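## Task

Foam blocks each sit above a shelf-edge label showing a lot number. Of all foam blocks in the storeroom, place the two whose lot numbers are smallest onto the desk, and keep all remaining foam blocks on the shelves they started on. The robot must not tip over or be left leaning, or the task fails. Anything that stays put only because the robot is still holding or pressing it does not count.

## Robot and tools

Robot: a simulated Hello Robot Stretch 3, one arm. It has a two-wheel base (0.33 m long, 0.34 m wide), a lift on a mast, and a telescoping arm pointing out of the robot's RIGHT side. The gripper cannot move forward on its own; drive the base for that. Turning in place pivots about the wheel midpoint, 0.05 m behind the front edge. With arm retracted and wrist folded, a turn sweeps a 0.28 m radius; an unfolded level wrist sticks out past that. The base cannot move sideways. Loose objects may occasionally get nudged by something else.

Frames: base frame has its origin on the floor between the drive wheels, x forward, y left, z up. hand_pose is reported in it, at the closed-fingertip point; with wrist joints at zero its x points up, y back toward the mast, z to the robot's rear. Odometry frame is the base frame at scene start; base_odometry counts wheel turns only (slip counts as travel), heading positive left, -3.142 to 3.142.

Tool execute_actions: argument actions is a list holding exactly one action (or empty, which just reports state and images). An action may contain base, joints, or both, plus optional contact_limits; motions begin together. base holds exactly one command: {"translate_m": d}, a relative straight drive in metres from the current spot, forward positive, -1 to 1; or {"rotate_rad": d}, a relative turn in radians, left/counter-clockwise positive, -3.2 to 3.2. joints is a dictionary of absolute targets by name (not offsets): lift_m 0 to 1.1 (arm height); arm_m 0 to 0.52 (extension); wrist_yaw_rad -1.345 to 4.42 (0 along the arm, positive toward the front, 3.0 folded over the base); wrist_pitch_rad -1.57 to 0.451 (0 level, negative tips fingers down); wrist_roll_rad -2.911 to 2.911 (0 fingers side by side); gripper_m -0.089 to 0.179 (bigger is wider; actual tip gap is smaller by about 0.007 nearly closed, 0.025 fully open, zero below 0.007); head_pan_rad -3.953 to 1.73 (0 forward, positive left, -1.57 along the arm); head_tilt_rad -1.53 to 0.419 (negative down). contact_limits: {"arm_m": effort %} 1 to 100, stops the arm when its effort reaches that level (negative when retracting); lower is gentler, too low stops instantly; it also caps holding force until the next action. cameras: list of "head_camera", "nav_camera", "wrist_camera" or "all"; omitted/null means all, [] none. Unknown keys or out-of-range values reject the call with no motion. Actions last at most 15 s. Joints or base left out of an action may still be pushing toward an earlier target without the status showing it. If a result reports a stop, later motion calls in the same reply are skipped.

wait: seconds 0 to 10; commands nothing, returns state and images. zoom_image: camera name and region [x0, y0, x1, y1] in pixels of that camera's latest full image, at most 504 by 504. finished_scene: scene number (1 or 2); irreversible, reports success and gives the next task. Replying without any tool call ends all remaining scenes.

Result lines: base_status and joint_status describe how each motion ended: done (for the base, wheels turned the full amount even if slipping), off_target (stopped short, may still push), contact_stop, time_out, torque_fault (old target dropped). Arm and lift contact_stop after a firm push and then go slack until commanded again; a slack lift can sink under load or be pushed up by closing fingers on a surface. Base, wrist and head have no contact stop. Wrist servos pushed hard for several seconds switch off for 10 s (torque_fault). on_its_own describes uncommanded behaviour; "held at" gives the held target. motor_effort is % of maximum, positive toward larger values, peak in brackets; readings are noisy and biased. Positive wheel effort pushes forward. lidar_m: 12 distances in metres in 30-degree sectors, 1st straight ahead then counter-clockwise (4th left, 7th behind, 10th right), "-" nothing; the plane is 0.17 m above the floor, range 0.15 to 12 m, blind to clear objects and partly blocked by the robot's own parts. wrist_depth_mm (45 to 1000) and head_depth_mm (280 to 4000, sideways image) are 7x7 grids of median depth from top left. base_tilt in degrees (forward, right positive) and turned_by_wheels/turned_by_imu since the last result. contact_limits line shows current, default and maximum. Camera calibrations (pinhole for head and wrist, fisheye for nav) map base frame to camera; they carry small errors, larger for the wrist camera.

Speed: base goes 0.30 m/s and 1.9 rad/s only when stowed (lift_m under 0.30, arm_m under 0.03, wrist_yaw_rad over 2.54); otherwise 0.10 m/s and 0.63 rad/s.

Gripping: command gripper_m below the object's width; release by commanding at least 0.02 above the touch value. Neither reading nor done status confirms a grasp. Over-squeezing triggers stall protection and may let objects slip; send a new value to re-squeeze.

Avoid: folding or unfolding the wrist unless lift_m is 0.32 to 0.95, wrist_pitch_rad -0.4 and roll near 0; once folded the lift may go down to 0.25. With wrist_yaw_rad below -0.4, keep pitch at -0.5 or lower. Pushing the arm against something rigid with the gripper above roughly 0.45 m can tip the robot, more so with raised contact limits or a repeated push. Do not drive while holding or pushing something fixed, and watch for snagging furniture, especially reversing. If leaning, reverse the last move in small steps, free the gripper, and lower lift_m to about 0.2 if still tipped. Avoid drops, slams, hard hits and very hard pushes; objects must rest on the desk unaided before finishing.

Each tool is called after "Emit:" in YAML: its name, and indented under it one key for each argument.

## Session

Emit:
execute_actions:
  actions: []

Scene clock: 0.00 s.
base_odometry: x=+0.000 y=+0.000 heading=+0.000 (m, m, rad; odometry frame)
turned_by_wheels: +0.000 (rad since the last result)
turned_by_imu: +0.000 (rad since the last result)
base_tilt: forward=+0.0 right=+3.4 (deg)
lidar_m: 0.97 1.18 2.01 1.96 1.13 0.74 0.68 0.69 0.86 2.34 2.37 1.55
head_depth_mm: 1629 1639 1663 1680 1695 1453 989 / 1602 1615 1631 1660 1666 1430 980 / 1576 1591 1599 1630 1658 1421 973 / 1548 1567 1593 1608 1623 1408 970 / 1540 1546 1556 1579 1598 1392 957 / 1518 1536 1550 1564 1585 1370 954 / 1496 1515 1535 1541 1567 1357 943
base_status: not commanded
joint_positions: lift_m=+0.527 arm_m=-0.002 wrist_yaw_rad=+3.015 wrist_pitch_rad=-0.374 wrist_roll_rad=-0.007 gripper_m=+0.037 head_pan_rad=-0.005 head_tilt_rad=-0.002
joint_status: not commanded
motor_effort: left_wheel=+0 right_wheel=+1 lift_m=+26 arm_m=+0 wrist_yaw_rad=+1 wrist_pitch_rad=+6 wrist_roll_rad=+1 gripper_m=+0 head_pan_rad=+0 head_tilt_rad=+1 (%)
hand_pose: x=+0.0077 y=+0.0845 z=+0.5497 quat_wxyz=(+0.175, +0.699, +0.088, +0.688) (m; base frame)
wrist_depth_mm: - - - - - - - / - - - - - - - / - - - - - - - / - - - - - - - / 914 932 - 940 991 961 976 / 790 787 - 800 822 801 823 / 691 686 688 695 701 699 718
pictures: head_camera (sideways: a quarter turn clockwise sets it upright), nav_camera (sideways: a quarter turn counterclockwise sets it upright), wrist_camera
camera_calibration (this result's frames):
head_camera: T_world_to_cam=[[-0.0377884, -0.017767, -0.999128, 1.3228], [-0.00367023, 0.999838, -0.0176408, 0.0299671], [0.999279, 0.00300041, -0.0378474, 0.00726957], [0, 0, 0, 1]] pos_world=[0.0428322, -0.00648183, 1.32245]
nav_camera: T_world_to_cam=[[0.00552899, 0.0432936, 0.999047, -1.2672], [0.0332275, -0.998519, 0.0430868, -0.00404165], [0.999433, 0.0329576, -0.00695934, -0.0400675], [0, 0, 0, 1]] pos_world=[0.0471854, 0.0521463, 1.26588]
wrist_camera: T_world_to_cam=[[0.993341, -0.107702, 0.040911, -0.0187069], [-0.0224174, -0.528998, -0.848327, 0.543773], [0.113008, 0.841761, -0.52789, 0.380102], [0, 0, 0, 1]] pos_world=[-0.0121823, -0.034315, 0.662714]
Images, in order (width x height): head_camera 896x504, nav_camera 672x504, wrist_camera 644x364.

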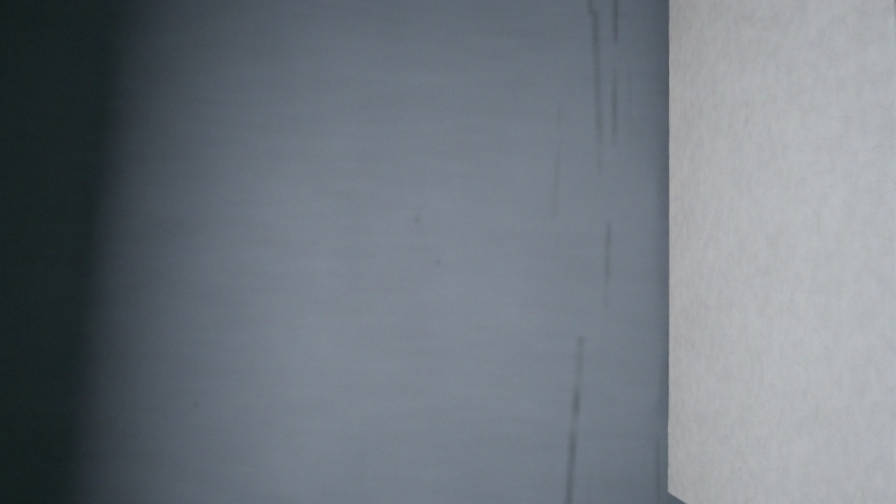

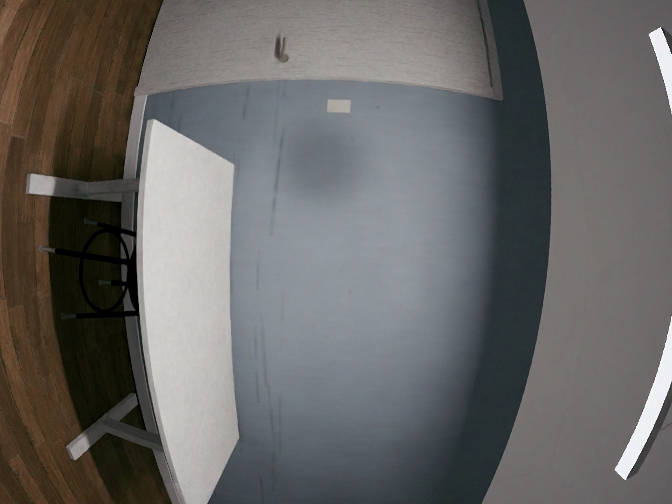

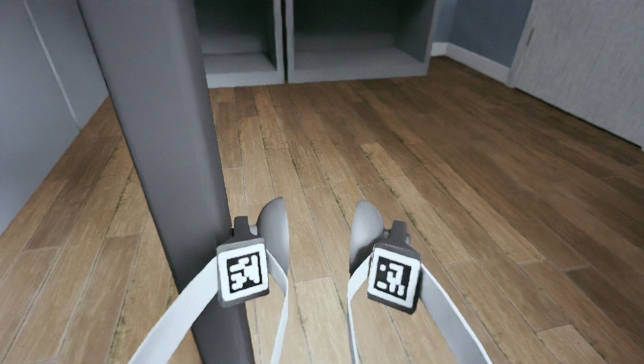

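Emit:
execute_actions:
  actions:
    - {"joints":{"head_pan_rad":1.6,"head_tilt_rad":-0.3,"lift_m":0.285,"wrist_pitch_rad":-0.4}}
  cameras: ["head_camera","nav_camera"]

Emit:
execute_actions:
  actions:
    - {"joints":{"head_pan_rad":-1.7}}
  cameras: ["head_camera","nav_camera"]

Emit:
execute_actions:
  actions:
    - {"joints":{"head_pan_rad":-3.3}}
  cameras: ["nav_camera"]

Scene clock: 9.77 s.
base_odometry: x=+0.000 y=+0.000 heading=+0.000 (m, m, rad; odometry frame)
turned_by_wheels: +0.000 (rad since the last result)
turned_by_imu: +0.001 (rad since the last result)
base_tilt: forward=+0.1 right=+3.5 (deg)
lidar_m: 0.97 1.18 2.01 1.96 1.13 0.74 0.68 0.69 0.86 2.34 2.36 1.54
head_depth_mm: 2172 2311 2399 2574 2518 1927 1528 / 2150 2297 2424 2532 2485 1938 1521 / 2116 2258 2354 2519 2461 1932 1511 / 2076 2188 2266 2209 2291 1910 1502 / 2104 2247 2384 2501 2437 1888 1496 / 2114 2201 2319 2465 2392 1887 1491 / 2072 2211 2294 2437 2363 1852 1481
base_status: not commanded
joint_positions: lift_m=+0.286 arm_m=-0.002 wrist_yaw_rad=+3.015 wrist_pitch_rad=-0.416 wrist_roll_rad=-0.007 gripper_m=+0.037 head_pan_rad=+1.593 head_tilt_rad=-0.296
joint_status: all done
motor_effort: left_wheel=-1(1) right_wheel=+1(1) lift_m=+10(21) arm_m=+0(0) wrist_yaw_rad=+0(0) wrist_pitch_rad=+5(5) wrist_roll_rad=+1(1) gripper_m=+1(1) head_pan_rad=+3(32) head_tilt_rad=-1(15) (%)
hand_pose: x=+0.0070 y=+0.0795 z=+0.2989 quat_wxyz=(+0.189, +0.697, +0.103, +0.684) (m; base frame)
wrist_depth_mm: - - - - - - - / - - - - - - - / 825 836 866 866 880 880 884 / 672 675 689 692 693 712 711 / 563 563 - 573 590 588 588 / 479 496 - 516 505 498 503 / - - - - 430 435 439
pictures: head_camera (sideways: a quarter turn clockwise sets it upright), nav_camera (sideways: a quarter turn counterclockwise sets it upright)
camera_calibration (this result's frames):
head_camera: T_world_to_cam=[[0.0251132, -0.324992, -0.945383, 1.25207], [-0.999274, -0.035248, -0.0144277, 0.031851], [-0.028634, 0.94506, -0.325641, 0.388145], [0, 0, 0, 1]] pos_world=[0.0114984, 0.0412158, 1.31055]
nav_camera: T_world_to_cam=[[-0.0497948, 0.293423, 0.954685, -1.20873], [0.997028, 0.0708611, 0.0302242, 0.00683892], [-0.0587816, 0.953353, -0.29608, 0.342732], [0, 0, 0, 1]] pos_world=[-0.0468607, 0.0274399, 1.25522]
Images, in order (width x height): head_camera 896x504, nav_camera 672x504.

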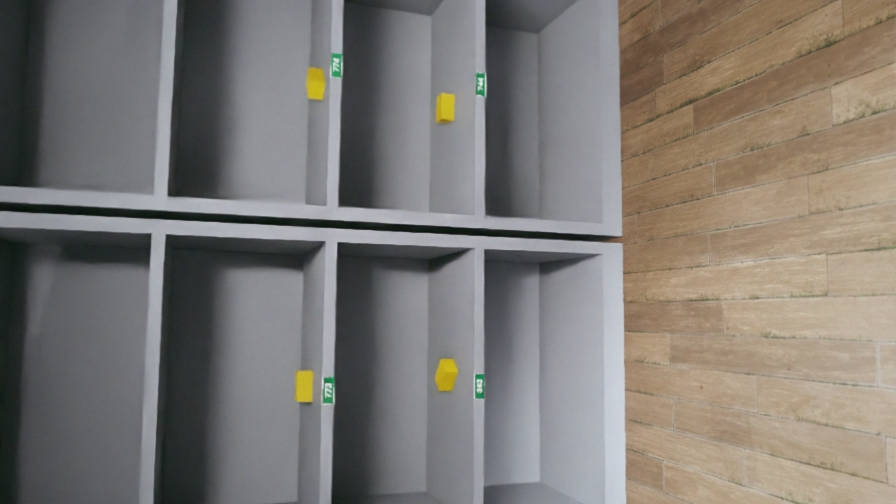

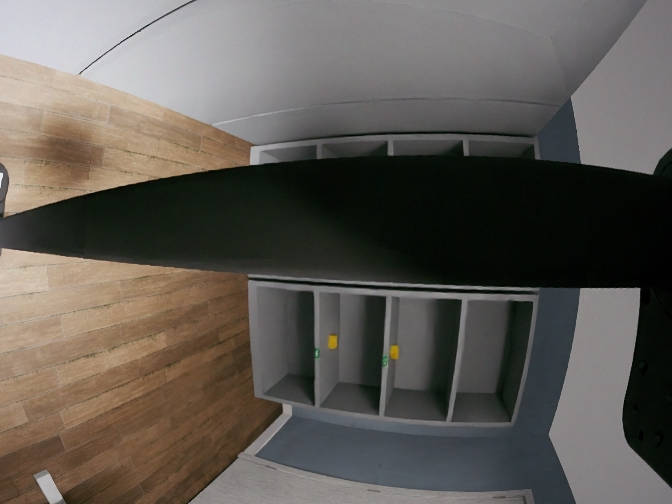

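Scene clock: 11.70 s.
base_odometry: x=+0.000 y=+0.000 heading=+0.000 (m, m, rad; odometry frame)
turned_by_wheels: +0.000 (rad since the last result)
turned_by_imu: +0.000 (rad since the last result)
base_tilt: forward=+0.0 right=+3.6 (deg)
lidar_m: 0.98 1.18 2.01 1.96 1.13 0.74 0.68 0.69 0.86 2.34 2.36 1.54
head_depth_mm: 1202 1228 1238 1263 1278 1305 1317 / 2245 2388 2532 2655 1598 1622 1506 / 2174 2310 2486 2673 2607 1904 1508 / 2120 2288 2449 2597 2608 1911 1507 / 2088 2213 2354 2505 2560 1882 1493 / 2050 2160 2296 2459 2557 1896 1492 / 1991 2103 2234 2378 2484 1871 1479
base_status: not commanded
joint_positions: lift_m=+0.286 arm_m=-0.002 wrist_yaw_rad=+3.015 wrist_pitch_rad=-0.416 wrist_roll_rad=-0.007 gripper_m=+0.037 head_pan_rad=-1.693 head_tilt_rad=-0.296
joint_status: all done
motor_effort: left_wheel=-1(1) right_wheel=+1(1) lift_m=+10(10) arm_m=+0(0) wrist_yaw_rad=+0(0) wrist_pitch_rad=+5(5) wrist_roll_rad=+1(1) gripper_m=+0(0) head_pan_rad=-4(31) head_tilt_rad=-1(2) (%)
hand_pose: x=+0.0070 y=+0.0795 z=+0.2989 quat_wxyz=(+0.189, +0.697, +0.103, +0.684) (m; base frame)
wrist_depth_mm: - - - - - - - / - - - - - - - / 827 837 864 859 875 901 905 / 666 679 684 680 692 701 713 / 559 557 - 569 586 585 586 / 478 499 - 517 502 495 494 / - - - - 430 437 436
pictures: head_camera (sideways: a quarter turn clockwise sets it upright), nav_camera (sideways: a quarter turn counterclockwise sets it upright)
camera_calibration (this result's frames):
head_camera: T_world_to_cam=[[0.0218104, 0.325443, -0.94531, 1.252], [0.99399, -0.108514, -0.0144247, 0.0196881], [-0.107274, -0.939314, -0.325854, 0.388902], [0, 0, 0, 1]] pos_world=[-0.0051574, -0.0400165, 1.31054]
nav_camera: T_world_to_cam=[[0.00714577, -0.297745, 0.954619, -1.20899], [-0.996878, 0.0729435, 0.0302132, 0.0190161], [-0.078629, -0.951855, -0.296295, 0.343133], [0, 0, 0, 1]] pos_world=[0.0545761, -0.0347455, 1.25522]
Images, in order (width x height): head_camera 896x504, nav_camera 672x504.

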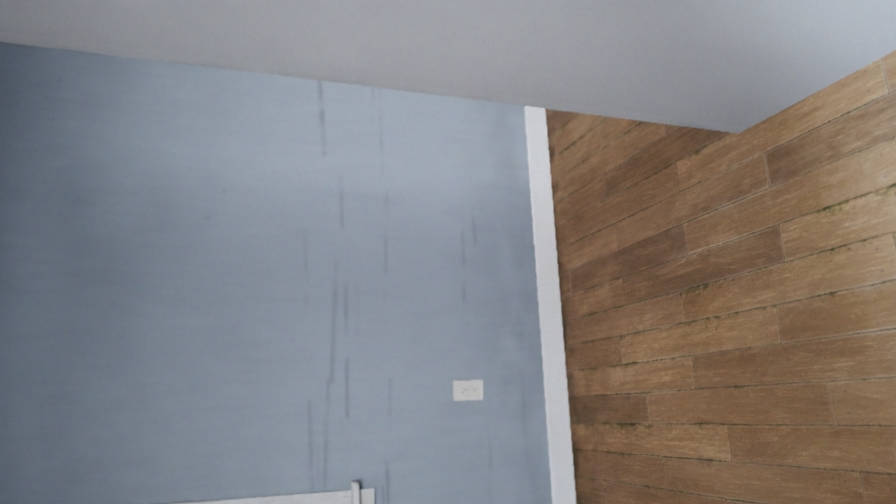

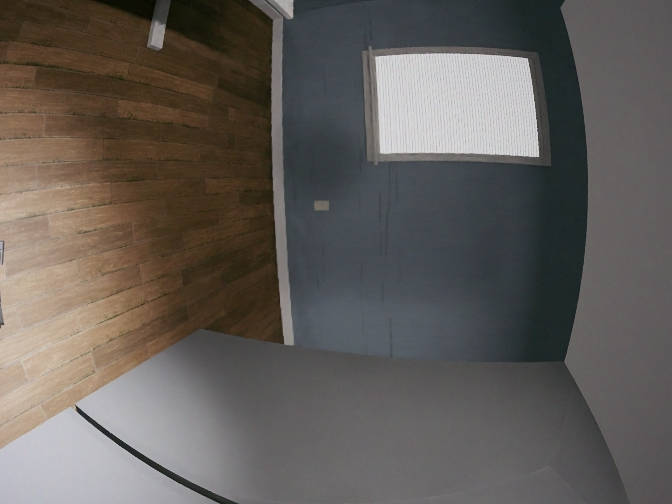

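Scene clock: 13.00 s.
base_odometry: x=+0.000 y=+0.000 heading=+0.000 (m, m, rad; odometry frame)
turned_by_wheels: +0.000 (rad since the last result)
turned_by_imu: +0.000 (rad since the last result)
base_tilt: forward=-0.1 right=+3.4 (deg)
lidar_m: 0.98 1.18 2.01 1.96 1.13 0.74 0.68 0.69 0.86 2.35 2.37 1.55
head_depth_mm: 639 685 735 793 860 947 1049 / 626 667 715 769 828 909 996 / 607 649 693 741 805 873 956 / 593 629 673 721 775 841 912 / 579 615 653 700 751 814 887 / 564 598 636 681 729 785 850 / 551 584 619 661 706 760 826
base_status: not commanded
joint_positions: lift_m=+0.286 arm_m=-0.002 wrist_yaw_rad=+3.015 wrist_pitch_rad=-0.416 wrist_roll_rad=-0.007 gripper_m=+0.037 head_pan_rad=-3.293 head_tilt_rad=-0.296
joint_status: all done
motor_effort: left_wheel=-1(1) right_wheel=+1(1) lift_m=+10(10) arm_m=+0(1) wrist_yaw_rad=+0(0) wrist_pitch_rad=+5(5) wrist_roll_rad=+1(1) gripper_m=+0(1) head_pan_rad=-2(29) head_tilt_rad=-1(1) (%)
hand_pose: x=+0.0070 y=+0.0795 z=+0.2989 quat_wxyz=(+0.189, +0.697, +0.103, +0.684) (m; base frame)
wrist_depth_mm: - - - - - - - / - - - - - - - / 842 839 864 869 870 895 892 / 674 678 696 693 689 697 717 / 562 565 - 567 590 583 590 / 481 498 - 518 504 496 503 / - - - - 428 433 434
pictures: nav_camera (sideways: a quarter turn counterclockwise sets it upright)
camera_calibration (this result's frames):
nav_camera: T_world_to_cam=[[-0.297855, 0.0015555, 0.95461, -1.20712], [0.10202, 0.994323, 0.0302117, 0.0123147], [-0.949144, 0.106388, -0.296323, 0.348479], [0, 0, 0, 1]] pos_world=[-0.0300448, -0.0474411, 1.25522]
Images, in order (width x height): nav_camera 672x504.

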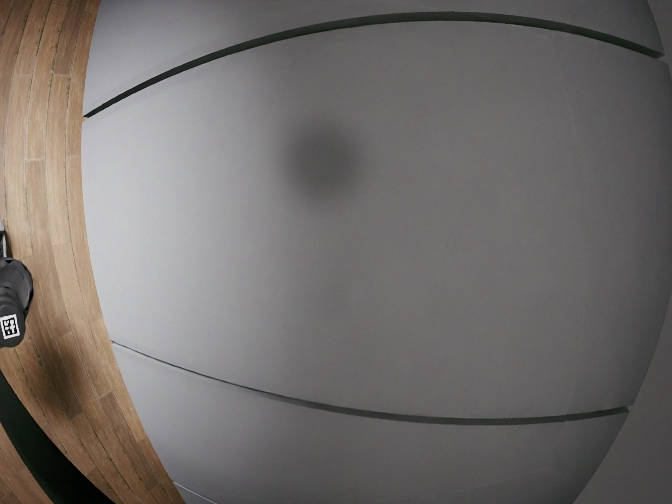

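Emit:
execute_actions:
  actions:
    - {"base":{"rotate_rad":-1.46},"joints":{"head_pan_rad":-1.57,"head_tilt_rad":-0.4}}
  cameras: []

Emit:
execute_actions:
  actions:
    - {"base":{"translate_m":1.0}}
  cameras: []

Emit:
execute_actions:
  actions:
    - {"base":{"translate_m":0.9}}
  cameras: ["head_camera","nav_camera"]

Scene clock: 25.40 s.
base_odometry: x=+0.000 y=+0.000 heading=-1.460 (m, m, rad; odometry frame)
turned_by_wheels: -1.460 (rad since the last result)
turned_by_imu: -1.438 (rad since the last result)
base_tilt: forward=+0.0 right=+3.4 (deg)
lidar_m: 2.34 2.32 1.13 0.97 1.66 2.22 1.96 0.99 0.71 0.68 0.71 0.96
head_depth_mm: 559 601 652 711 785 868 979 / 559 604 652 712 786 872 981 / 560 603 653 714 786 873 985 / 561 604 654 713 786 872 982 / 560 605 655 716 786 874 990 / 559 604 655 714 787 876 987 / 561 605 656 714 788 876 991
base_status: done
joint_positions: lift_m=+0.286 arm_m=-0.002 wrist_yaw_rad=+3.015 wrist_pitch_rad=-0.416 wrist_roll_rad=-0.007 gripper_m=+0.037 head_pan_rad=-1.577 head_tilt_rad=-0.396
joint_status: all done
motor_effort: left_wheel=+2(15) right_wheel=-1(5) lift_m=+10(10) arm_m=+0(0) wrist_yaw_rad=+0(0) wrist_pitch_rad=+5(5) wrist_roll_rad=+1(1) gripper_m=+0(0) head_pan_rad=+2(32) head_tilt_rad=-1(10) (%)
hand_pose: x=+0.0070 y=+0.0794 z=+0.2989 quat_wxyz=(+0.189, +0.697, +0.103, +0.684) (m; base frame)
wrist_depth_mm: - - - - - - - / - - - - - - - / 827 834 862 855 879 863 902 / 670 669 682 688 701 706 698 / 560 560 - 574 589 587 590 / 481 501 - 516 501 494 497 / - - - - 431 434 438
pictures: none
No camera images: the call's "cameras" was empty. Leave "cameras" out to get every camera's image.

Scene clock: 30.43 s.
base_odometry: x=+0.111 y=-0.994 heading=-1.460 (m, m, rad; odometry frame)
turned_by_wheels: +0.000 (rad since the last result)
turned_by_imu: +0.004 (rad since the last result)
base_tilt: forward=+0.0 right=+3.4 (deg)
lidar_m: 1.35 1.40 1.69 1.16 1.34 1.66 2.77 0.96 0.69 0.67 0.69 1.40
head_depth_mm: 543 588 637 695 763 851 956 / 546 588 637 697 765 851 955 / 546 589 638 696 765 855 959 / 546 589 638 698 768 852 960 / 547 590 642 697 769 854 963 / 546 590 640 697 767 850 963 / 548 592 641 701 769 858 965
base_status: done
joint_positions: lift_m=+0.286 arm_m=-0.002 wrist_yaw_rad=+3.015 wrist_pitch_rad=-0.416 wrist_roll_rad=-0.007 gripper_m=+0.037 head_pan_rad=-1.577 head_tilt_rad=-0.396
joint_status: not commanded
motor_effort: left_wheel=+2(14) right_wheel=-1(4) lift_m=+11(10) arm_m=+0(0) wrist_yaw_rad=+0(0) wrist_pitch_rad=+5(6) wrist_roll_rad=+1(1) gripper_m=+0(1) head_pan_rad=+2(2) head_tilt_rad=-2(2) (%)
hand_pose: x=+0.0070 y=+0.0794 z=+0.2989 quat_wxyz=(+0.189, +0.697, +0.103, +0.684) (m; base frame)
wrist_depth_mm: - - - - - - - / - - - - - - - / 834 851 855 866 869 887 893 / 668 674 690 698 690 701 706 / 562 564 - 572 586 580 585 / 484 498 - 519 495 498 498 / - - - - 429 435 432
pictures: none
No camera images: the call's "cameras" was empty. Leave "cameras" out to get every camera's image.

Scene clock: 35.13 s.
base_odometry: x=+0.211 y=-1.888 heading=-1.460 (m, m, rad; odometry frame)
turned_by_wheels: +0.000 (rad since the last result)
turned_by_imu: +0.004 (rad since the last result)
base_tilt: forward=+0.0 right=+3.4 (deg)
lidar_m: 0.45 0.47 0.63 1.63 1.69 2.12 2.69 0.94 0.88 1.83 0.65 0.47
head_depth_mm: 1833 1986 2173 2354 2250 1730 1414 / 1845 1981 2133 2370 2241 1732 1401 / 1842 1989 2149 2337 2256 1714 1392 / 1850 1998 2172 2367 2211 1705 1390 / 1845 1983 2155 2357 2190 1703 1376 / 1808 1954 2104 2192 2038 1689 1382 / 1332 1365 1399 1439 1472 1484 1335
base_status: done
joint_positions: lift_m=+0.286 arm_m=-0.002 wrist_yaw_rad=+3.015 wrist_pitch_rad=-0.416 wrist_roll_rad=-0.007 gripper_m=+0.037 head_pan_rad=-1.577 head_tilt_rad=-0.396
joint_status: not commanded
motor_effort: left_wheel=+1(13) right_wheel=+0(6) lift_m=+10(11) arm_m=+0(0) wrist_yaw_rad=+0(0) wrist_pitch_rad=+5(5) wrist_roll_rad=+1(1) gripper_m=+0(0) head_pan_rad=+3(2) head_tilt_rad=-1(1) (%)
hand_pose: x=+0.0070 y=+0.0794 z=+0.2989 quat_wxyz=(+0.189, +0.697, +0.103, +0.684) (m; base frame)
wrist_depth_mm: - - - - - 680 484 / - - - - - 684 487 / 824 838 847 855 886 696 498 / 665 686 683 690 687 644 500 / 560 566 - 578 592 586 489 / 482 498 - 518 502 502 476 / - - - - 424 437 432
pictures: head_camera (sideways: a quarter turn clockwise sets it upright), nav_camera (sideways: a quarter turn counterclockwise sets it upright)
camera_calibration (this result's frames):
head_camera: T_world_to_cam=[[-0.0153471, 0.417876, -0.908375, 1.20402], [0.99988, 0.00837118, -0.0130421, 0.0178505], [0.00215419, -0.908466, -0.417954, 0.50809], [0, 0, 0, 1]] pos_world=[-0.000464669, -0.0416971, 1.30629]
nav_camera: T_world_to_cam=[[0.040904, -0.388094, 0.920712, -1.16493], [-0.998649, -0.0454264, 0.0252186, 0.0255329], [0.0320374, -0.920499, -0.389428, 0.463663], [0, 0, 0, 1]] pos_world=[0.0582942, -0.0241415, 1.25248]
Images, in order (width x height): head_camera 896x504, nav_camera 672x504.

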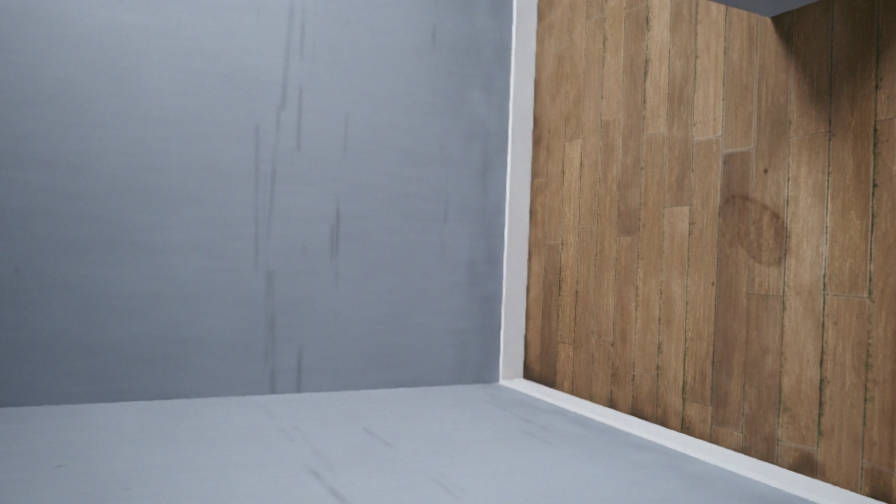

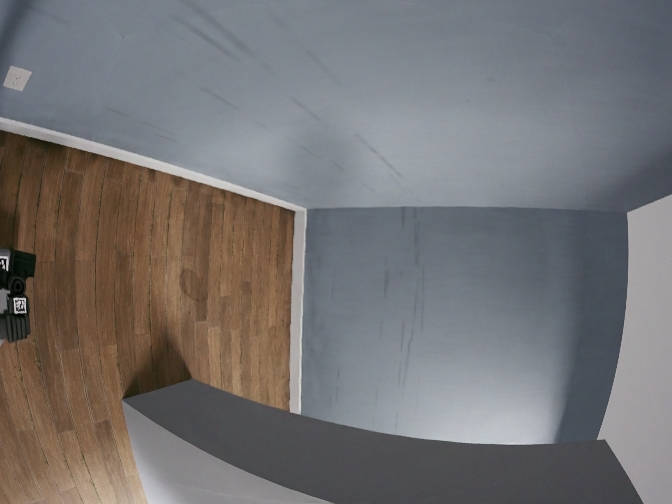

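Emit:
execute_actions:
  actions:
    - {"base":{"rotate_rad":-1.6},"joints":{"head_pan_rad":-1.0}}
  cameras: []

Emit:
execute_actions:
  actions:
    - {"base":{"translate_m":1.0}}
  cameras: []

Emit:
execute_actions:
  actions:
    - {"base":{"translate_m":0.62},"joints":{"head_pan_rad":-1.9}}
  cameras: ["head_camera","nav_camera"]

Scene clock: 45.33 s.
base_odometry: x=+0.210 y=-1.888 heading=-3.060 (m, m, rad; odometry frame)
turned_by_wheels: -1.600 (rad since the last result)
turned_by_imu: -1.575 (rad since the last result)
base_tilt: forward=+0.0 right=+3.5 (deg)
lidar_m: 2.00 0.66 0.47 0.45 0.46 0.62 1.56 1.43 1.87 2.95 0.97 0.87
head_depth_mm: 1901 2221 2690 3008 2280 1741 1401 / 1488 1691 1947 2300 2271 1716 1393 / 1232 1360 1522 1726 1984 1722 1403 / 1044 1135 1236 1378 1543 1649 1380 / 906 975 1063 1157 1264 1404 1381 / 801 855 919 990 1073 1165 1273 / 720 770 828 905 1004 1147 1309
base_status: done
joint_positions: lift_m=+0.286 arm_m=-0.001 wrist_yaw_rad=+3.015 wrist_pitch_rad=-0.416 wrist_roll_rad=-0.007 gripper_m=+0.037 head_pan_rad=-1.007 head_tilt_rad=-0.396
joint_status: all done
motor_effort: left_wheel=+3(14) right_wheel=-1(8) lift_m=+10(10) arm_m=+0(1) wrist_yaw_rad=+0(0) wrist_pitch_rad=+5(5) wrist_roll_rad=+1(1) gripper_m=+0(1) head_pan_rad=+2(23) head_tilt_rad=-1(2) (%)
hand_pose: x=+0.0070 y=+0.0794 z=+0.2989 quat_wxyz=(+0.189, +0.697, +0.103, +0.684) (m; base frame)
wrist_depth_mm: 416 - 443 459 472 495 515 / 453 - 490 498 522 542 565 / 491 508 529 553 575 604 646 / 529 548 574 606 630 657 677 / 553 561 - 570 590 581 585 / 482 500 - 522 503 493 501 / - - - - 431 436 434
pictures: none
No camera images: the call's "cameras" was empty. Leave "cameras" out to get every camera's image.

Scene clock: 50.27 s.
base_odometry: x=-0.786 y=-1.970 heading=-3.060 (m, m, rad; odometry frame)
turned_by_wheels: +0.000 (rad since the last result)
turned_by_imu: +0.004 (rad since the last result)
base_tilt: forward=+0.0 right=+3.5 (deg)
lidar_m: 1.13 0.71 0.51 0.48 0.49 0.66 1.70 2.31 0.57 0.54 1.65 1.18
head_depth_mm: 3312 3907 - 3021 585 621 676 / 2626 2947 3422 3241 2249 1726 1332 / 2158 2384 2653 2823 2256 1721 1392 / 1832 1986 2195 2437 2216 1711 1390 / 1589 1711 1842 2005 2097 1704 1384 / 1398 1494 1609 1709 1861 1690 1377 / 1251 1332 1410 1503 1630 1621 1371
base_status: done
joint_positions: lift_m=+0.286 arm_m=-0.001 wrist_yaw_rad=+3.015 wrist_pitch_rad=-0.416 wrist_roll_rad=-0.007 gripper_m=+0.037 head_pan_rad=-1.007 head_tilt_rad=-0.396
joint_status: not commanded
motor_effort: left_wheel=+1(14) right_wheel=-1(4) lift_m=+11(10) arm_m=+0(1) wrist_yaw_rad=+0(0) wrist_pitch_rad=+5(5) wrist_roll_rad=+1(1) gripper_m=+0(0) head_pan_rad=+1(3) head_tilt_rad=-1(2) (%)
hand_pose: x=+0.0070 y=+0.0794 z=+0.2988 quat_wxyz=(+0.189, +0.697, +0.103, +0.684) (m; base frame)
wrist_depth_mm: 441 - 469 485 510 524 547 / 481 - 514 540 554 577 607 / 527 539 562 589 620 646 668 / 565 586 613 641 659 677 698 / 560 553 - 575 590 582 577 / 486 500 - 517 499 492 496 / - - - - 429 433 440
pictures: none
No camera images: the call's "cameras" was empty. Leave "cameras" out to get every camera's image.

Scene clock: 54.07 s.
base_odometry: x=-1.404 y=-2.021 heading=-3.059 (m, m, rad; odometry frame)
turned_by_wheels: +0.000 (rad since the last result)
turned_by_imu: +0.003 (rad since the last result)
base_tilt: forward=+0.0 right=+3.5 (deg)
lidar_m: 0.51 0.52 0.52 0.50 0.51 0.69 1.78 0.76 0.72 2.22 0.74 0.53
head_depth_mm: 1092 1460 1293 917 1322 891 975 / 1291 1452 1263 1675 1296 1474 1316 / 1274 1406 1478 1660 1427 1621 1355 / 1722 1503 1567 1683 1846 1702 1387 / 2098 2273 2472 2681 2194 1705 1377 / 3565 - - 3101 2168 1696 1380 / 3683 3900 - 3044 2150 1675 1367
base_status: done
joint_positions: lift_m=+0.286 arm_m=-0.001 wrist_yaw_rad=+3.015 wrist_pitch_rad=-0.416 wrist_roll_rad=-0.007 gripper_m=+0.037 head_pan_rad=-1.893 head_tilt_rad=-0.396
joint_status: all done
motor_effort: left_wheel=+1(14) right_wheel=-1(6) lift_m=+10(10) arm_m=+0(1) wrist_yaw_rad=+0(0) wrist_pitch_rad=+5(5) wrist_roll_rad=+1(1) gripper_m=+0(0) head_pan_rad=-2(32) head_tilt_rad=-1(2) (%)
hand_pose: x=+0.0070 y=+0.0794 z=+0.2988 quat_wxyz=(+0.189, +0.697, +0.103, +0.684) (m; base frame)
wrist_depth_mm: 462 - 487 505 525 535 539 / 498 - 531 548 577 600 547 / 551 555 589 605 642 650 552 / 578 603 629 653 666 687 551 / 567 561 - 572 585 586 542 / 485 495 - 526 504 501 500 / - - - - 430 434 439
pictures: head_camera (sideways: a quarter turn clockwise sets it upright), nav_camera (sideways: a quarter turn counterclockwise sets it upright)
camera_calibration (this result's frames):
head_camera: T_world_to_cam=[[0.115246, 0.402016, -0.908351, 1.20319], [0.953008, -0.302665, -0.0130413, 0.0181353], [-0.280169, -0.864163, -0.418005, 0.509879], [0, 0, 0, 1]] pos_world=[-0.0130936, -0.0375949, 1.30629]
nav_camera: T_world_to_cam=[[-0.0817016, -0.381648, 0.92069, -1.16415], [-0.96335, 0.26706, 0.0252157, 0.0253214], [-0.255503, -0.884886, -0.38948, 0.465485], [0, 0, 0, 1]] pos_world=[0.0482128, -0.039159, 1.25248]
Images, in order (width x height): head_camera 896x504, nav_camera 672x504.

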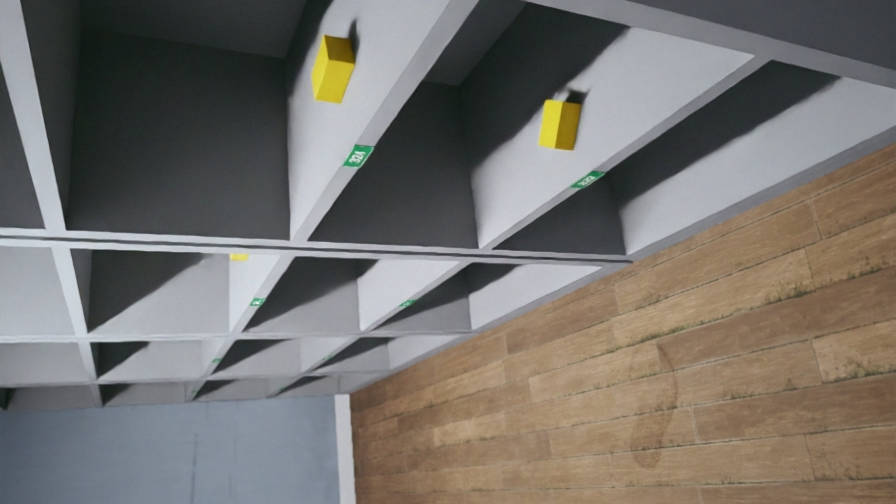

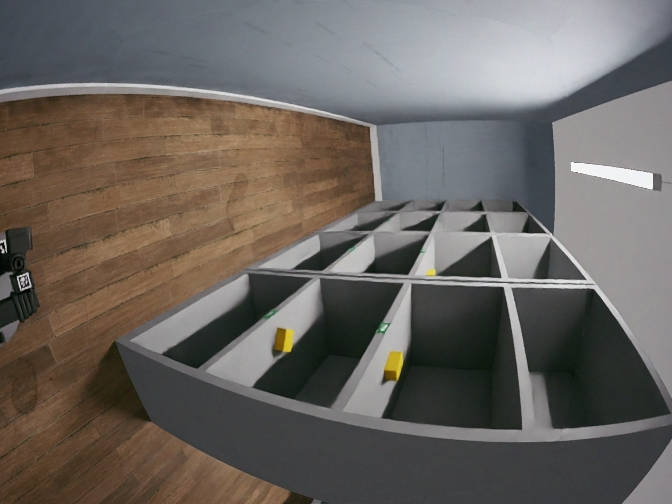

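Emit:
zoom_image:
  camera: "head_camera"
  region: [180,130,640,400]

Emit:
execute_actions:
  actions:
    - {"base":{"rotate_rad":-1.61},"joints":{"head_pan_rad":-0.45,"head_tilt_rad":-0.45}}
  cameras: []

Emit:
execute_actions:
  actions:
    - {"base":{"translate_m":1.0}}
  cameras: ["head_camera"]

Emit:
zoom_image:
  camera: "head_camera"
  region: [150,50,650,450]

Emit:
execute_actions:
  actions:
    - {"base":{"translate_m":0.9}}
  cameras: ["head_camera"]

Emit:
zoom_image:
  camera: "head_camera"
  region: [150,50,650,450]

Region (180, 130, 640, 400) of head_camera's 896x504 image, scaled by 1.096, with more detail than that image has; it fills the top 296 rows of this view, and the rest is white.

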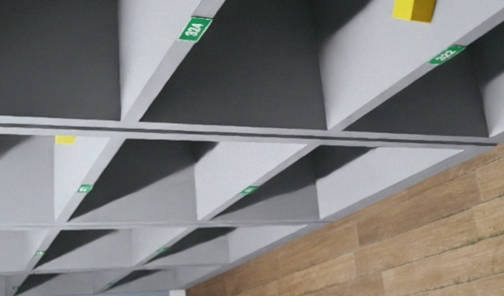

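Scene clock: 64.53 s.
base_odometry: x=-1.404 y=-2.021 heading=+1.614 (m, m, rad; odometry frame)
turned_by_wheels: -1.610 (rad since the last result)
turned_by_imu: -1.585 (rad since the last result)
base_tilt: forward=+0.0 right=+3.4 (deg)
lidar_m: 2.39 0.77 0.54 0.51 0.52 0.53 0.50 0.51 0.67 1.59 0.79 0.73
head_depth_mm: 589 633 691 783 903 1070 1283 / 1276 1366 975 789 863 965 1166 / 1414 1531 1042 1656 1214 1448 1250 / 1341 1481 1232 1648 1362 1542 1340 / 1288 1388 1515 1630 1830 1614 1337 / 1533 2148 2344 2458 2025 1614 1331 / 2025 2291 3187 2613 2030 1609 1322
base_status: done
joint_positions: lift_m=+0.286 arm_m=-0.001 wrist_yaw_rad=+3.015 wrist_pitch_rad=-0.416 wrist_roll_rad=-0.007 gripper_m=+0.037 head_pan_rad=-0.457 head_tilt_rad=-0.445
joint_status: all done
motor_effort: left_wheel=+2(14) right_wheel=-1(6) lift_m=+11(10) arm_m=-1(0) wrist_yaw_rad=+0(0) wrist_pitch_rad=+5(5) wrist_roll_rad=+1(1) gripper_m=-1(0) head_pan_rad=+3(31) head_tilt_rad=-1(7) (%)
hand_pose: x=+0.0070 y=+0.0794 z=+0.2988 quat_wxyz=(+0.189, +0.697, +0.103, +0.684) (m; base frame)
wrist_depth_mm: 461 - 493 507 532 566 587 / 498 - 537 565 598 626 659 / 543 557 591 619 652 684 718 / 581 606 636 662 684 707 710 / 561 560 - 575 575 579 585 / 484 495 - 521 500 500 500 / - - - - 429 433 439
pictures: none
No camera images: the call's "cameras" was empty. Leave "cameras" out to get every camera's image.

Scene clock: 69.47 s.
base_odometry: x=-1.447 y=-1.022 heading=+1.614 (m, m, rad; odometry frame)
turned_by_wheels: +0.000 (rad since the last result)
turned_by_imu: +0.004 (rad since the last result)
base_tilt: forward=+0.1 right=+3.4 (deg)
lidar_m: 1.41 0.86 0.60 0.57 0.58 0.76 1.49 1.53 0.62 0.90 0.61 0.60
head_depth_mm: 514 544 570 601 669 797 797 / 1199 1281 971 698 735 787 874 / 1340 1444 1037 1501 1212 1021 1208 / 1283 1408 1110 1614 1256 1483 1306 / 1225 1326 1417 1547 1753 1571 1332 / 1229 1550 2172 2271 1972 1612 1322 / 1952 2130 2668 2610 2032 1606 1314
base_status: done
joint_positions: lift_m=+0.286 arm_m=-0.001 wrist_yaw_rad=+3.015 wrist_pitch_rad=-0.416 wrist_roll_rad=-0.007 gripper_m=+0.037 head_pan_rad=-0.457 head_tilt_rad=-0.445
joint_status: not commanded
motor_effort: left_wheel=+2(16) right_wheel=-1(3) lift_m=+11(10) arm_m=-1(1) wrist_yaw_rad=+0(0) wrist_pitch_rad=+6(5) wrist_roll_rad=+1(1) gripper_m=+0(1) head_pan_rad=+2(2) head_tilt_rad=-1(2) (%)
hand_pose: x=+0.0070 y=+0.0794 z=+0.2988 quat_wxyz=(+0.189, +0.697, +0.103, +0.684) (m; base frame)
wrist_depth_mm: 512 - 553 576 599 630 652 / 543 - 593 628 659 685 731 / 595 621 652 682 720 758 795 / 636 647 687 685 689 698 698 / 554 558 - 578 586 584 594 / 477 503 - 517 498 500 497 / - - - - 427 435 436
pictures: head_camera (sideways: a quarter turn clockwise sets it upright)
camera_calibration (this result's frames):
head_camera: T_world_to_cam=[[-0.422866, 0.187948, -0.886487, 1.17795], [0.427542, 0.903912, -0.0123005, 0.0203754], [0.798995, -0.384212, -0.462589, 0.561312], [0, 0, 0, 1]] pos_world=[0.0409198, -0.0241491, 1.30415]
Images, in order (width x height): head_camera 896x504.

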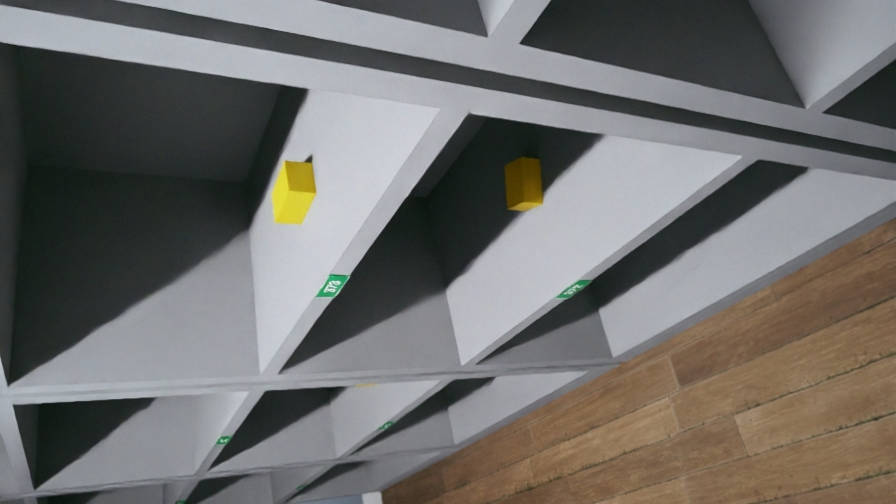

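Region (150, 50, 650, 450) of head_camera's 896x504 image, scaled by 1.008, with more detail than that image has; it fills the top 403 rows of this view, and the rest is white.

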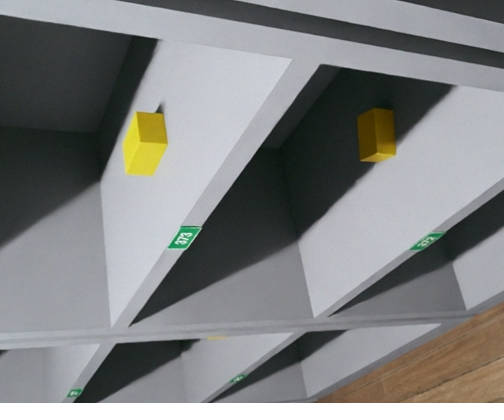

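Scene clock: 74.17 s.
base_odometry: x=-1.486 y=-0.123 heading=+1.614 (m, m, rad; odometry frame)
turned_by_wheels: +0.000 (rad since the last result)
turned_by_imu: +0.004 (rad since the last result)
base_tilt: forward=+0.0 right=+3.4 (deg)
lidar_m: 1.43 0.93 0.65 0.62 0.63 0.83 2.01 0.60 0.56 0.85 0.66 0.59
head_depth_mm: 465 506 566 618 700 878 798 / 512 543 574 612 687 790 814 / 1311 1408 957 738 782 834 925 / 1325 1444 1028 1568 1202 1450 1286 / 1263 1362 1206 1568 1740 1574 1342 / 1212 1336 1460 1646 1817 1609 1330 / 1990 2102 2307 2497 2018 1594 1322
base_status: done
joint_positions: lift_m=+0.286 arm_m=-0.001 wrist_yaw_rad=+3.015 wrist_pitch_rad=-0.416 wrist_roll_rad=-0.007 gripper_m=+0.037 head_pan_rad=-0.457 head_tilt_rad=-0.445
joint_status: not commanded
motor_effort: left_wheel=+1(13) right_wheel=+0(6) lift_m=+10(11) arm_m=-1(0) wrist_yaw_rad=+0(0) wrist_pitch_rad=+6(6) wrist_roll_rad=+1(1) gripper_m=+0(0) head_pan_rad=+2(2) head_tilt_rad=-2(1) (%)
hand_pose: x=+0.0070 y=+0.0793 z=+0.2988 quat_wxyz=(+0.189, +0.697, +0.103, +0.684) (m; base frame)
wrist_depth_mm: 553 - 599 613 640 678 697 / 597 - 645 679 705 748 785 / 646 668 708 738 770 815 841 / 670 670 674 682 685 705 706 / 564 571 - 566 588 579 591 / 480 502 - 519 506 498 501 / - - - - 426 432 437
pictures: head_camera (sideways: a quarter turn clockwise sets it upright)
camera_calibration (this result's frames):
head_camera: T_world_to_cam=[[-0.422989, 0.187997, -0.886418, 1.17786], [0.427519, 0.903923, -0.0122982, 0.0203726], [0.798942, -0.384163, -0.462722, 0.561484], [0, 0, 0, 1]] pos_world=[0.0409207, -0.0241485, 1.30414]
Images, in order (width x height): head_camera 896x504.

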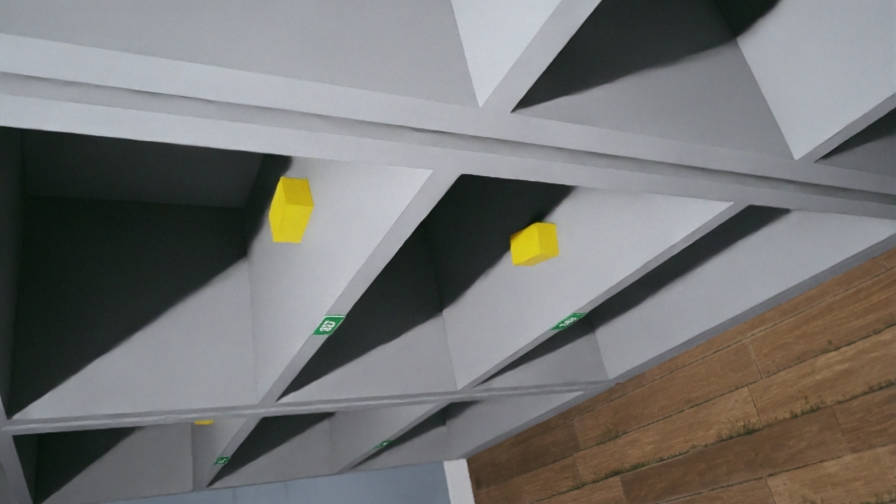

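Region (150, 50, 650, 450) of head_camera's 896x504 image, scaled by 1.008, with more detail than that image has; it fills the top 403 rows of this view, and the rest is white.

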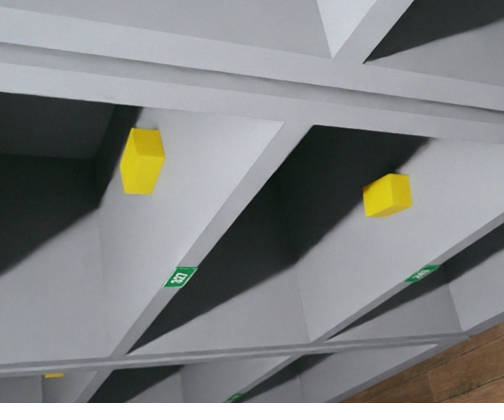

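Emit:
zoom_image:
  camera: "head_camera"
  region: [530,295,610,350]

Emit:
zoom_image:
  camera: "head_camera"
  region: [200,420,410,490]

Emit:
execute_actions:
  actions:
    - {"base":{"rotate_rad":0.06}}
  cameras: []

Emit:
execute_actions:
  actions:
    - {"base":{"translate_m":0.8}}
  cameras: ["head_camera","nav_camera"]

Emit:
zoom_image:
  camera: "head_camera"
  region: [280,250,640,504]

Region (530, 295, 610, 350) of head_camera's 896x504 image, scaled by 6.300, with more detail than that image has; it fills the top 346 rows of this view, and the rest is white.

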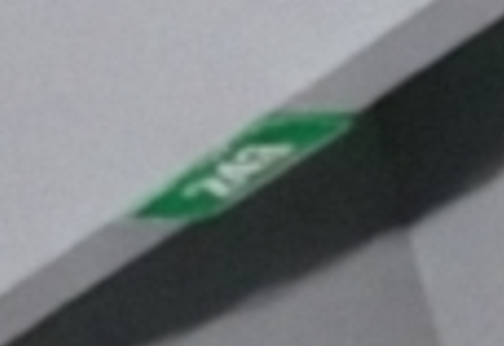

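Region (200, 420, 410, 490) of head_camera's 896x504 image, scaled by 2.400, with more detail than that image has.

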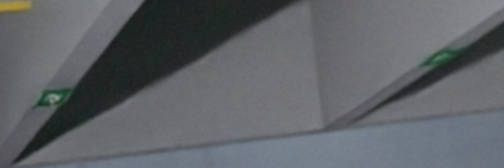

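Scene clock: 84.30 s.
base_odometry: x=-1.486 y=-0.123 heading=+1.674 (m, m, rad; odometry frame)
turned_by_wheels: +0.060 (rad since the last result)
turned_by_imu: +0.060 (rad since the last result)
base_tilt: forward=+0.0 right=+3.5 (deg)
lidar_m: 2.34 0.87 0.64 0.62 0.64 0.88 2.39 0.56 0.56 0.85 0.62 0.59
head_depth_mm: 494 510 547 593 684 813 794 / 1241 1307 623 661 702 766 826 / 1343 1454 1034 1498 1217 988 1002 / 1291 1395 1106 1623 1249 1487 1307 / 1234 1338 1456 1561 1779 1578 1335 / 1984 2118 2323 2480 2047 1614 1328 / 2003 2157 2370 2495 2014 1611 1326
base_status: done
joint_positions: lift_m=+0.286 arm_m=-0.001 wrist_yaw_rad=+3.015 wrist_pitch_rad=-0.416 wrist_roll_rad=-0.007 gripper_m=+0.037 head_pan_rad=-0.457 head_tilt_rad=-0.445
joint_status: not commanded
motor_effort: left_wheel=-3(12) right_wheel=+3(6) lift_m=+11(10) arm_m=+0(1) wrist_yaw_rad=+0(0) wrist_pitch_rad=+5(5) wrist_roll_rad=+1(1) gripper_m=+0(0) head_pan_rad=+2(3) head_tilt_rad=-1(1) (%)
hand_pose: x=+0.0070 y=+0.0793 z=+0.2988 quat_wxyz=(+0.189, +0.697, +0.103, +0.684) (m; base frame)
wrist_depth_mm: 576 - 598 615 627 656 658 / 620 - 654 670 692 702 740 / 657 684 712 720 747 771 800 / 672 676 680 689 692 691 710 / 564 564 - 569 591 581 593 / 480 494 - 514 505 495 500 / - - - - 431 438 443
pictures: none
No camera images: the call's "cameras" was empty. Leave "cameras" out to get every camera's image.

Scene clock: 88.67 s.
base_odometry: x=-1.568 y=+0.673 heading=+1.674 (m, m, rad; odometry frame)
turned_by_wheels: +0.000 (rad since the last result)
turned_by_imu: +0.003 (rad since the last result)
base_tilt: forward=+0.1 right=+3.4 (deg)
lidar_m: 1.57 0.86 0.64 0.61 0.64 0.88 2.17 1.20 0.47 0.85 0.82 0.71
head_depth_mm: 582 645 716 672 924 968 795 / 579 622 680 712 862 937 847 / 1437 1532 758 806 871 942 1117 / 1407 1523 1116 1645 1249 1525 1302 / 1359 1467 1598 1695 1877 1603 1333 / 1334 1460 1592 1736 1898 1615 1322 / 1304 1410 1525 1675 1816 1608 1323
base_status: done
joint_positions: lift_m=+0.286 arm_m=-0.001 wrist_yaw_rad=+3.015 wrist_pitch_rad=-0.416 wrist_roll_rad=-0.007 gripper_m=+0.037 head_pan_rad=-0.457 head_tilt_rad=-0.445
joint_status: not commanded
motor_effort: left_wheel=-4(8) right_wheel=+3(10) lift_m=+11(11) arm_m=-1(1) wrist_yaw_rad=+0(0) wrist_pitch_rad=+6(6) wrist_roll_rad=+1(1) gripper_m=+0(1) head_pan_rad=+1(2) head_tilt_rad=-1(1) (%)
hand_pose: x=+0.0070 y=+0.0793 z=+0.2988 quat_wxyz=(+0.189, +0.697, +0.103, +0.684) (m; base frame)
wrist_depth_mm: 567 - 597 601 615 644 666 / 620 - 645 668 681 708 720 / 671 669 704 724 742 764 791 / 672 672 685 695 696 705 703 / 566 559 - 571 590 579 583 / 485 495 - 515 502 497 503 / - - - - 429 436 438
pictures: head_camera (sideways: a quarter turn clockwise sets it upright), nav_camera (sideways: a quarter turn counterclockwise sets it upright)
camera_calibration (this result's frames):
head_camera: T_world_to_cam=[[-0.423022, 0.188003, -0.886401, 1.17784], [0.427502, 0.903931, -0.0122976, 0.020372], [0.798933, -0.38414, -0.462754, 0.561527], [0, 0, 0, 1]] pos_world=[0.0409212, -0.0241479, 1.30414]
nav_camera: T_world_to_cam=[[0.407935, -0.152313, 0.900216, -1.14043], [-0.393108, -0.919214, 0.0226107, 0.0252358], [0.824048, -0.363106, -0.434855, 0.517946], [0, 0, 0, 1]] pos_world=[0.048329, 0.0375646, 1.25129]
Images, in order (width x height): head_camera 896x504, nav_camera 672x504.

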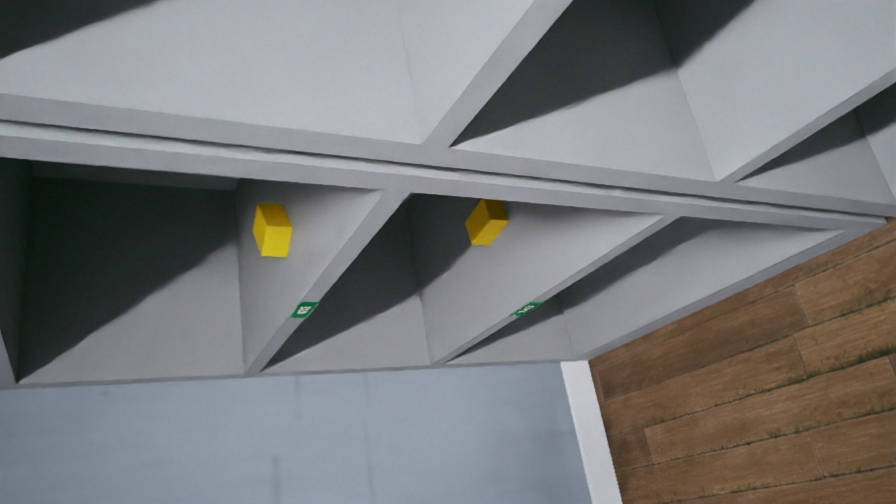

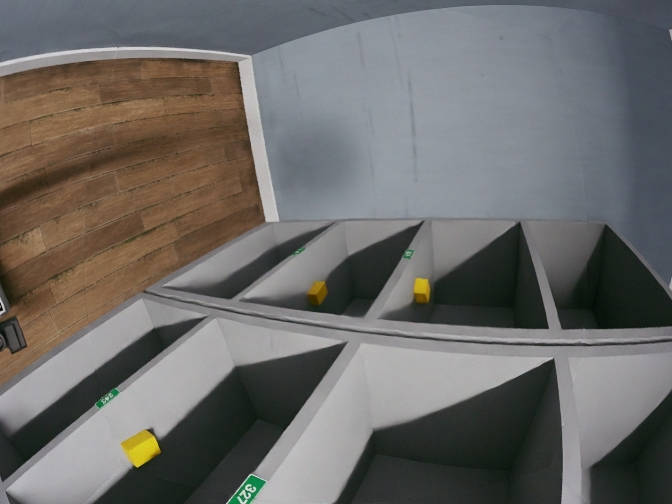

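Region (280, 250, 640, 504) of head_camera's 896x504 image, scaled by 1.400, with more detail than that image has; it fills the top 356 rows of this view, and the rest is white.

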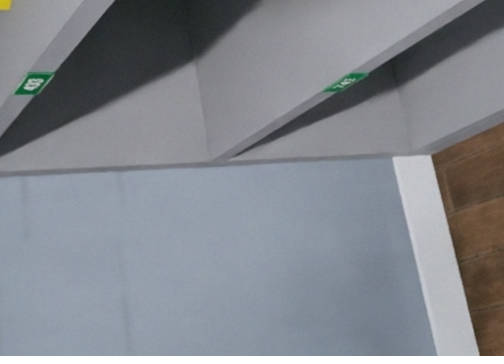

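Emit:
zoom_image:
  camera: "head_camera"
  region: [500,290,560,330]

Emit:
zoom_image:
  camera: "head_camera"
  region: [275,290,335,330]

Emit:
zoom_image:
  camera: "nav_camera"
  region: [80,375,140,420]

Region (500, 290, 560, 330) of head_camera's 896x504 image, scaled by 8.400, with more detail than that image has.

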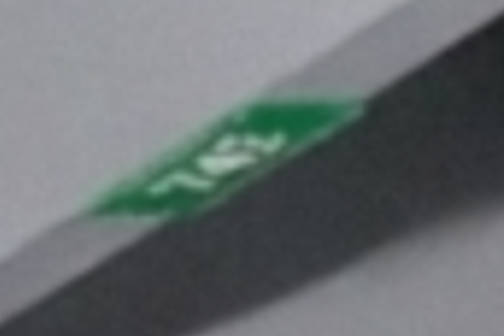

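Region (275, 290, 335, 330) of head_camera's 896x504 image, scaled by 8.400, with more detail than that image has.

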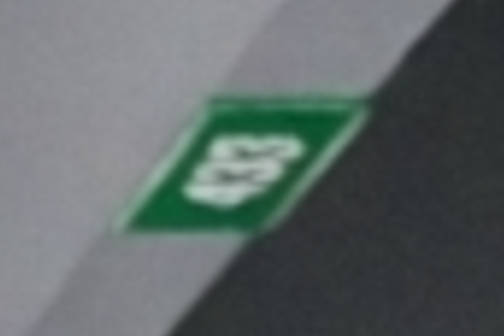

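Region (80, 375, 140, 420) of nav_camera's 672x504 image, scaled by 8.400, with more detail than that image has; it fills the top 378 rows of this view, and the rest is white.

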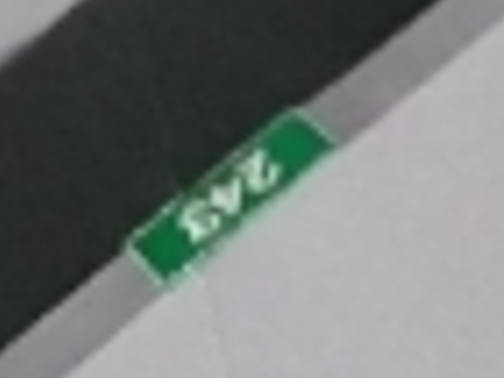

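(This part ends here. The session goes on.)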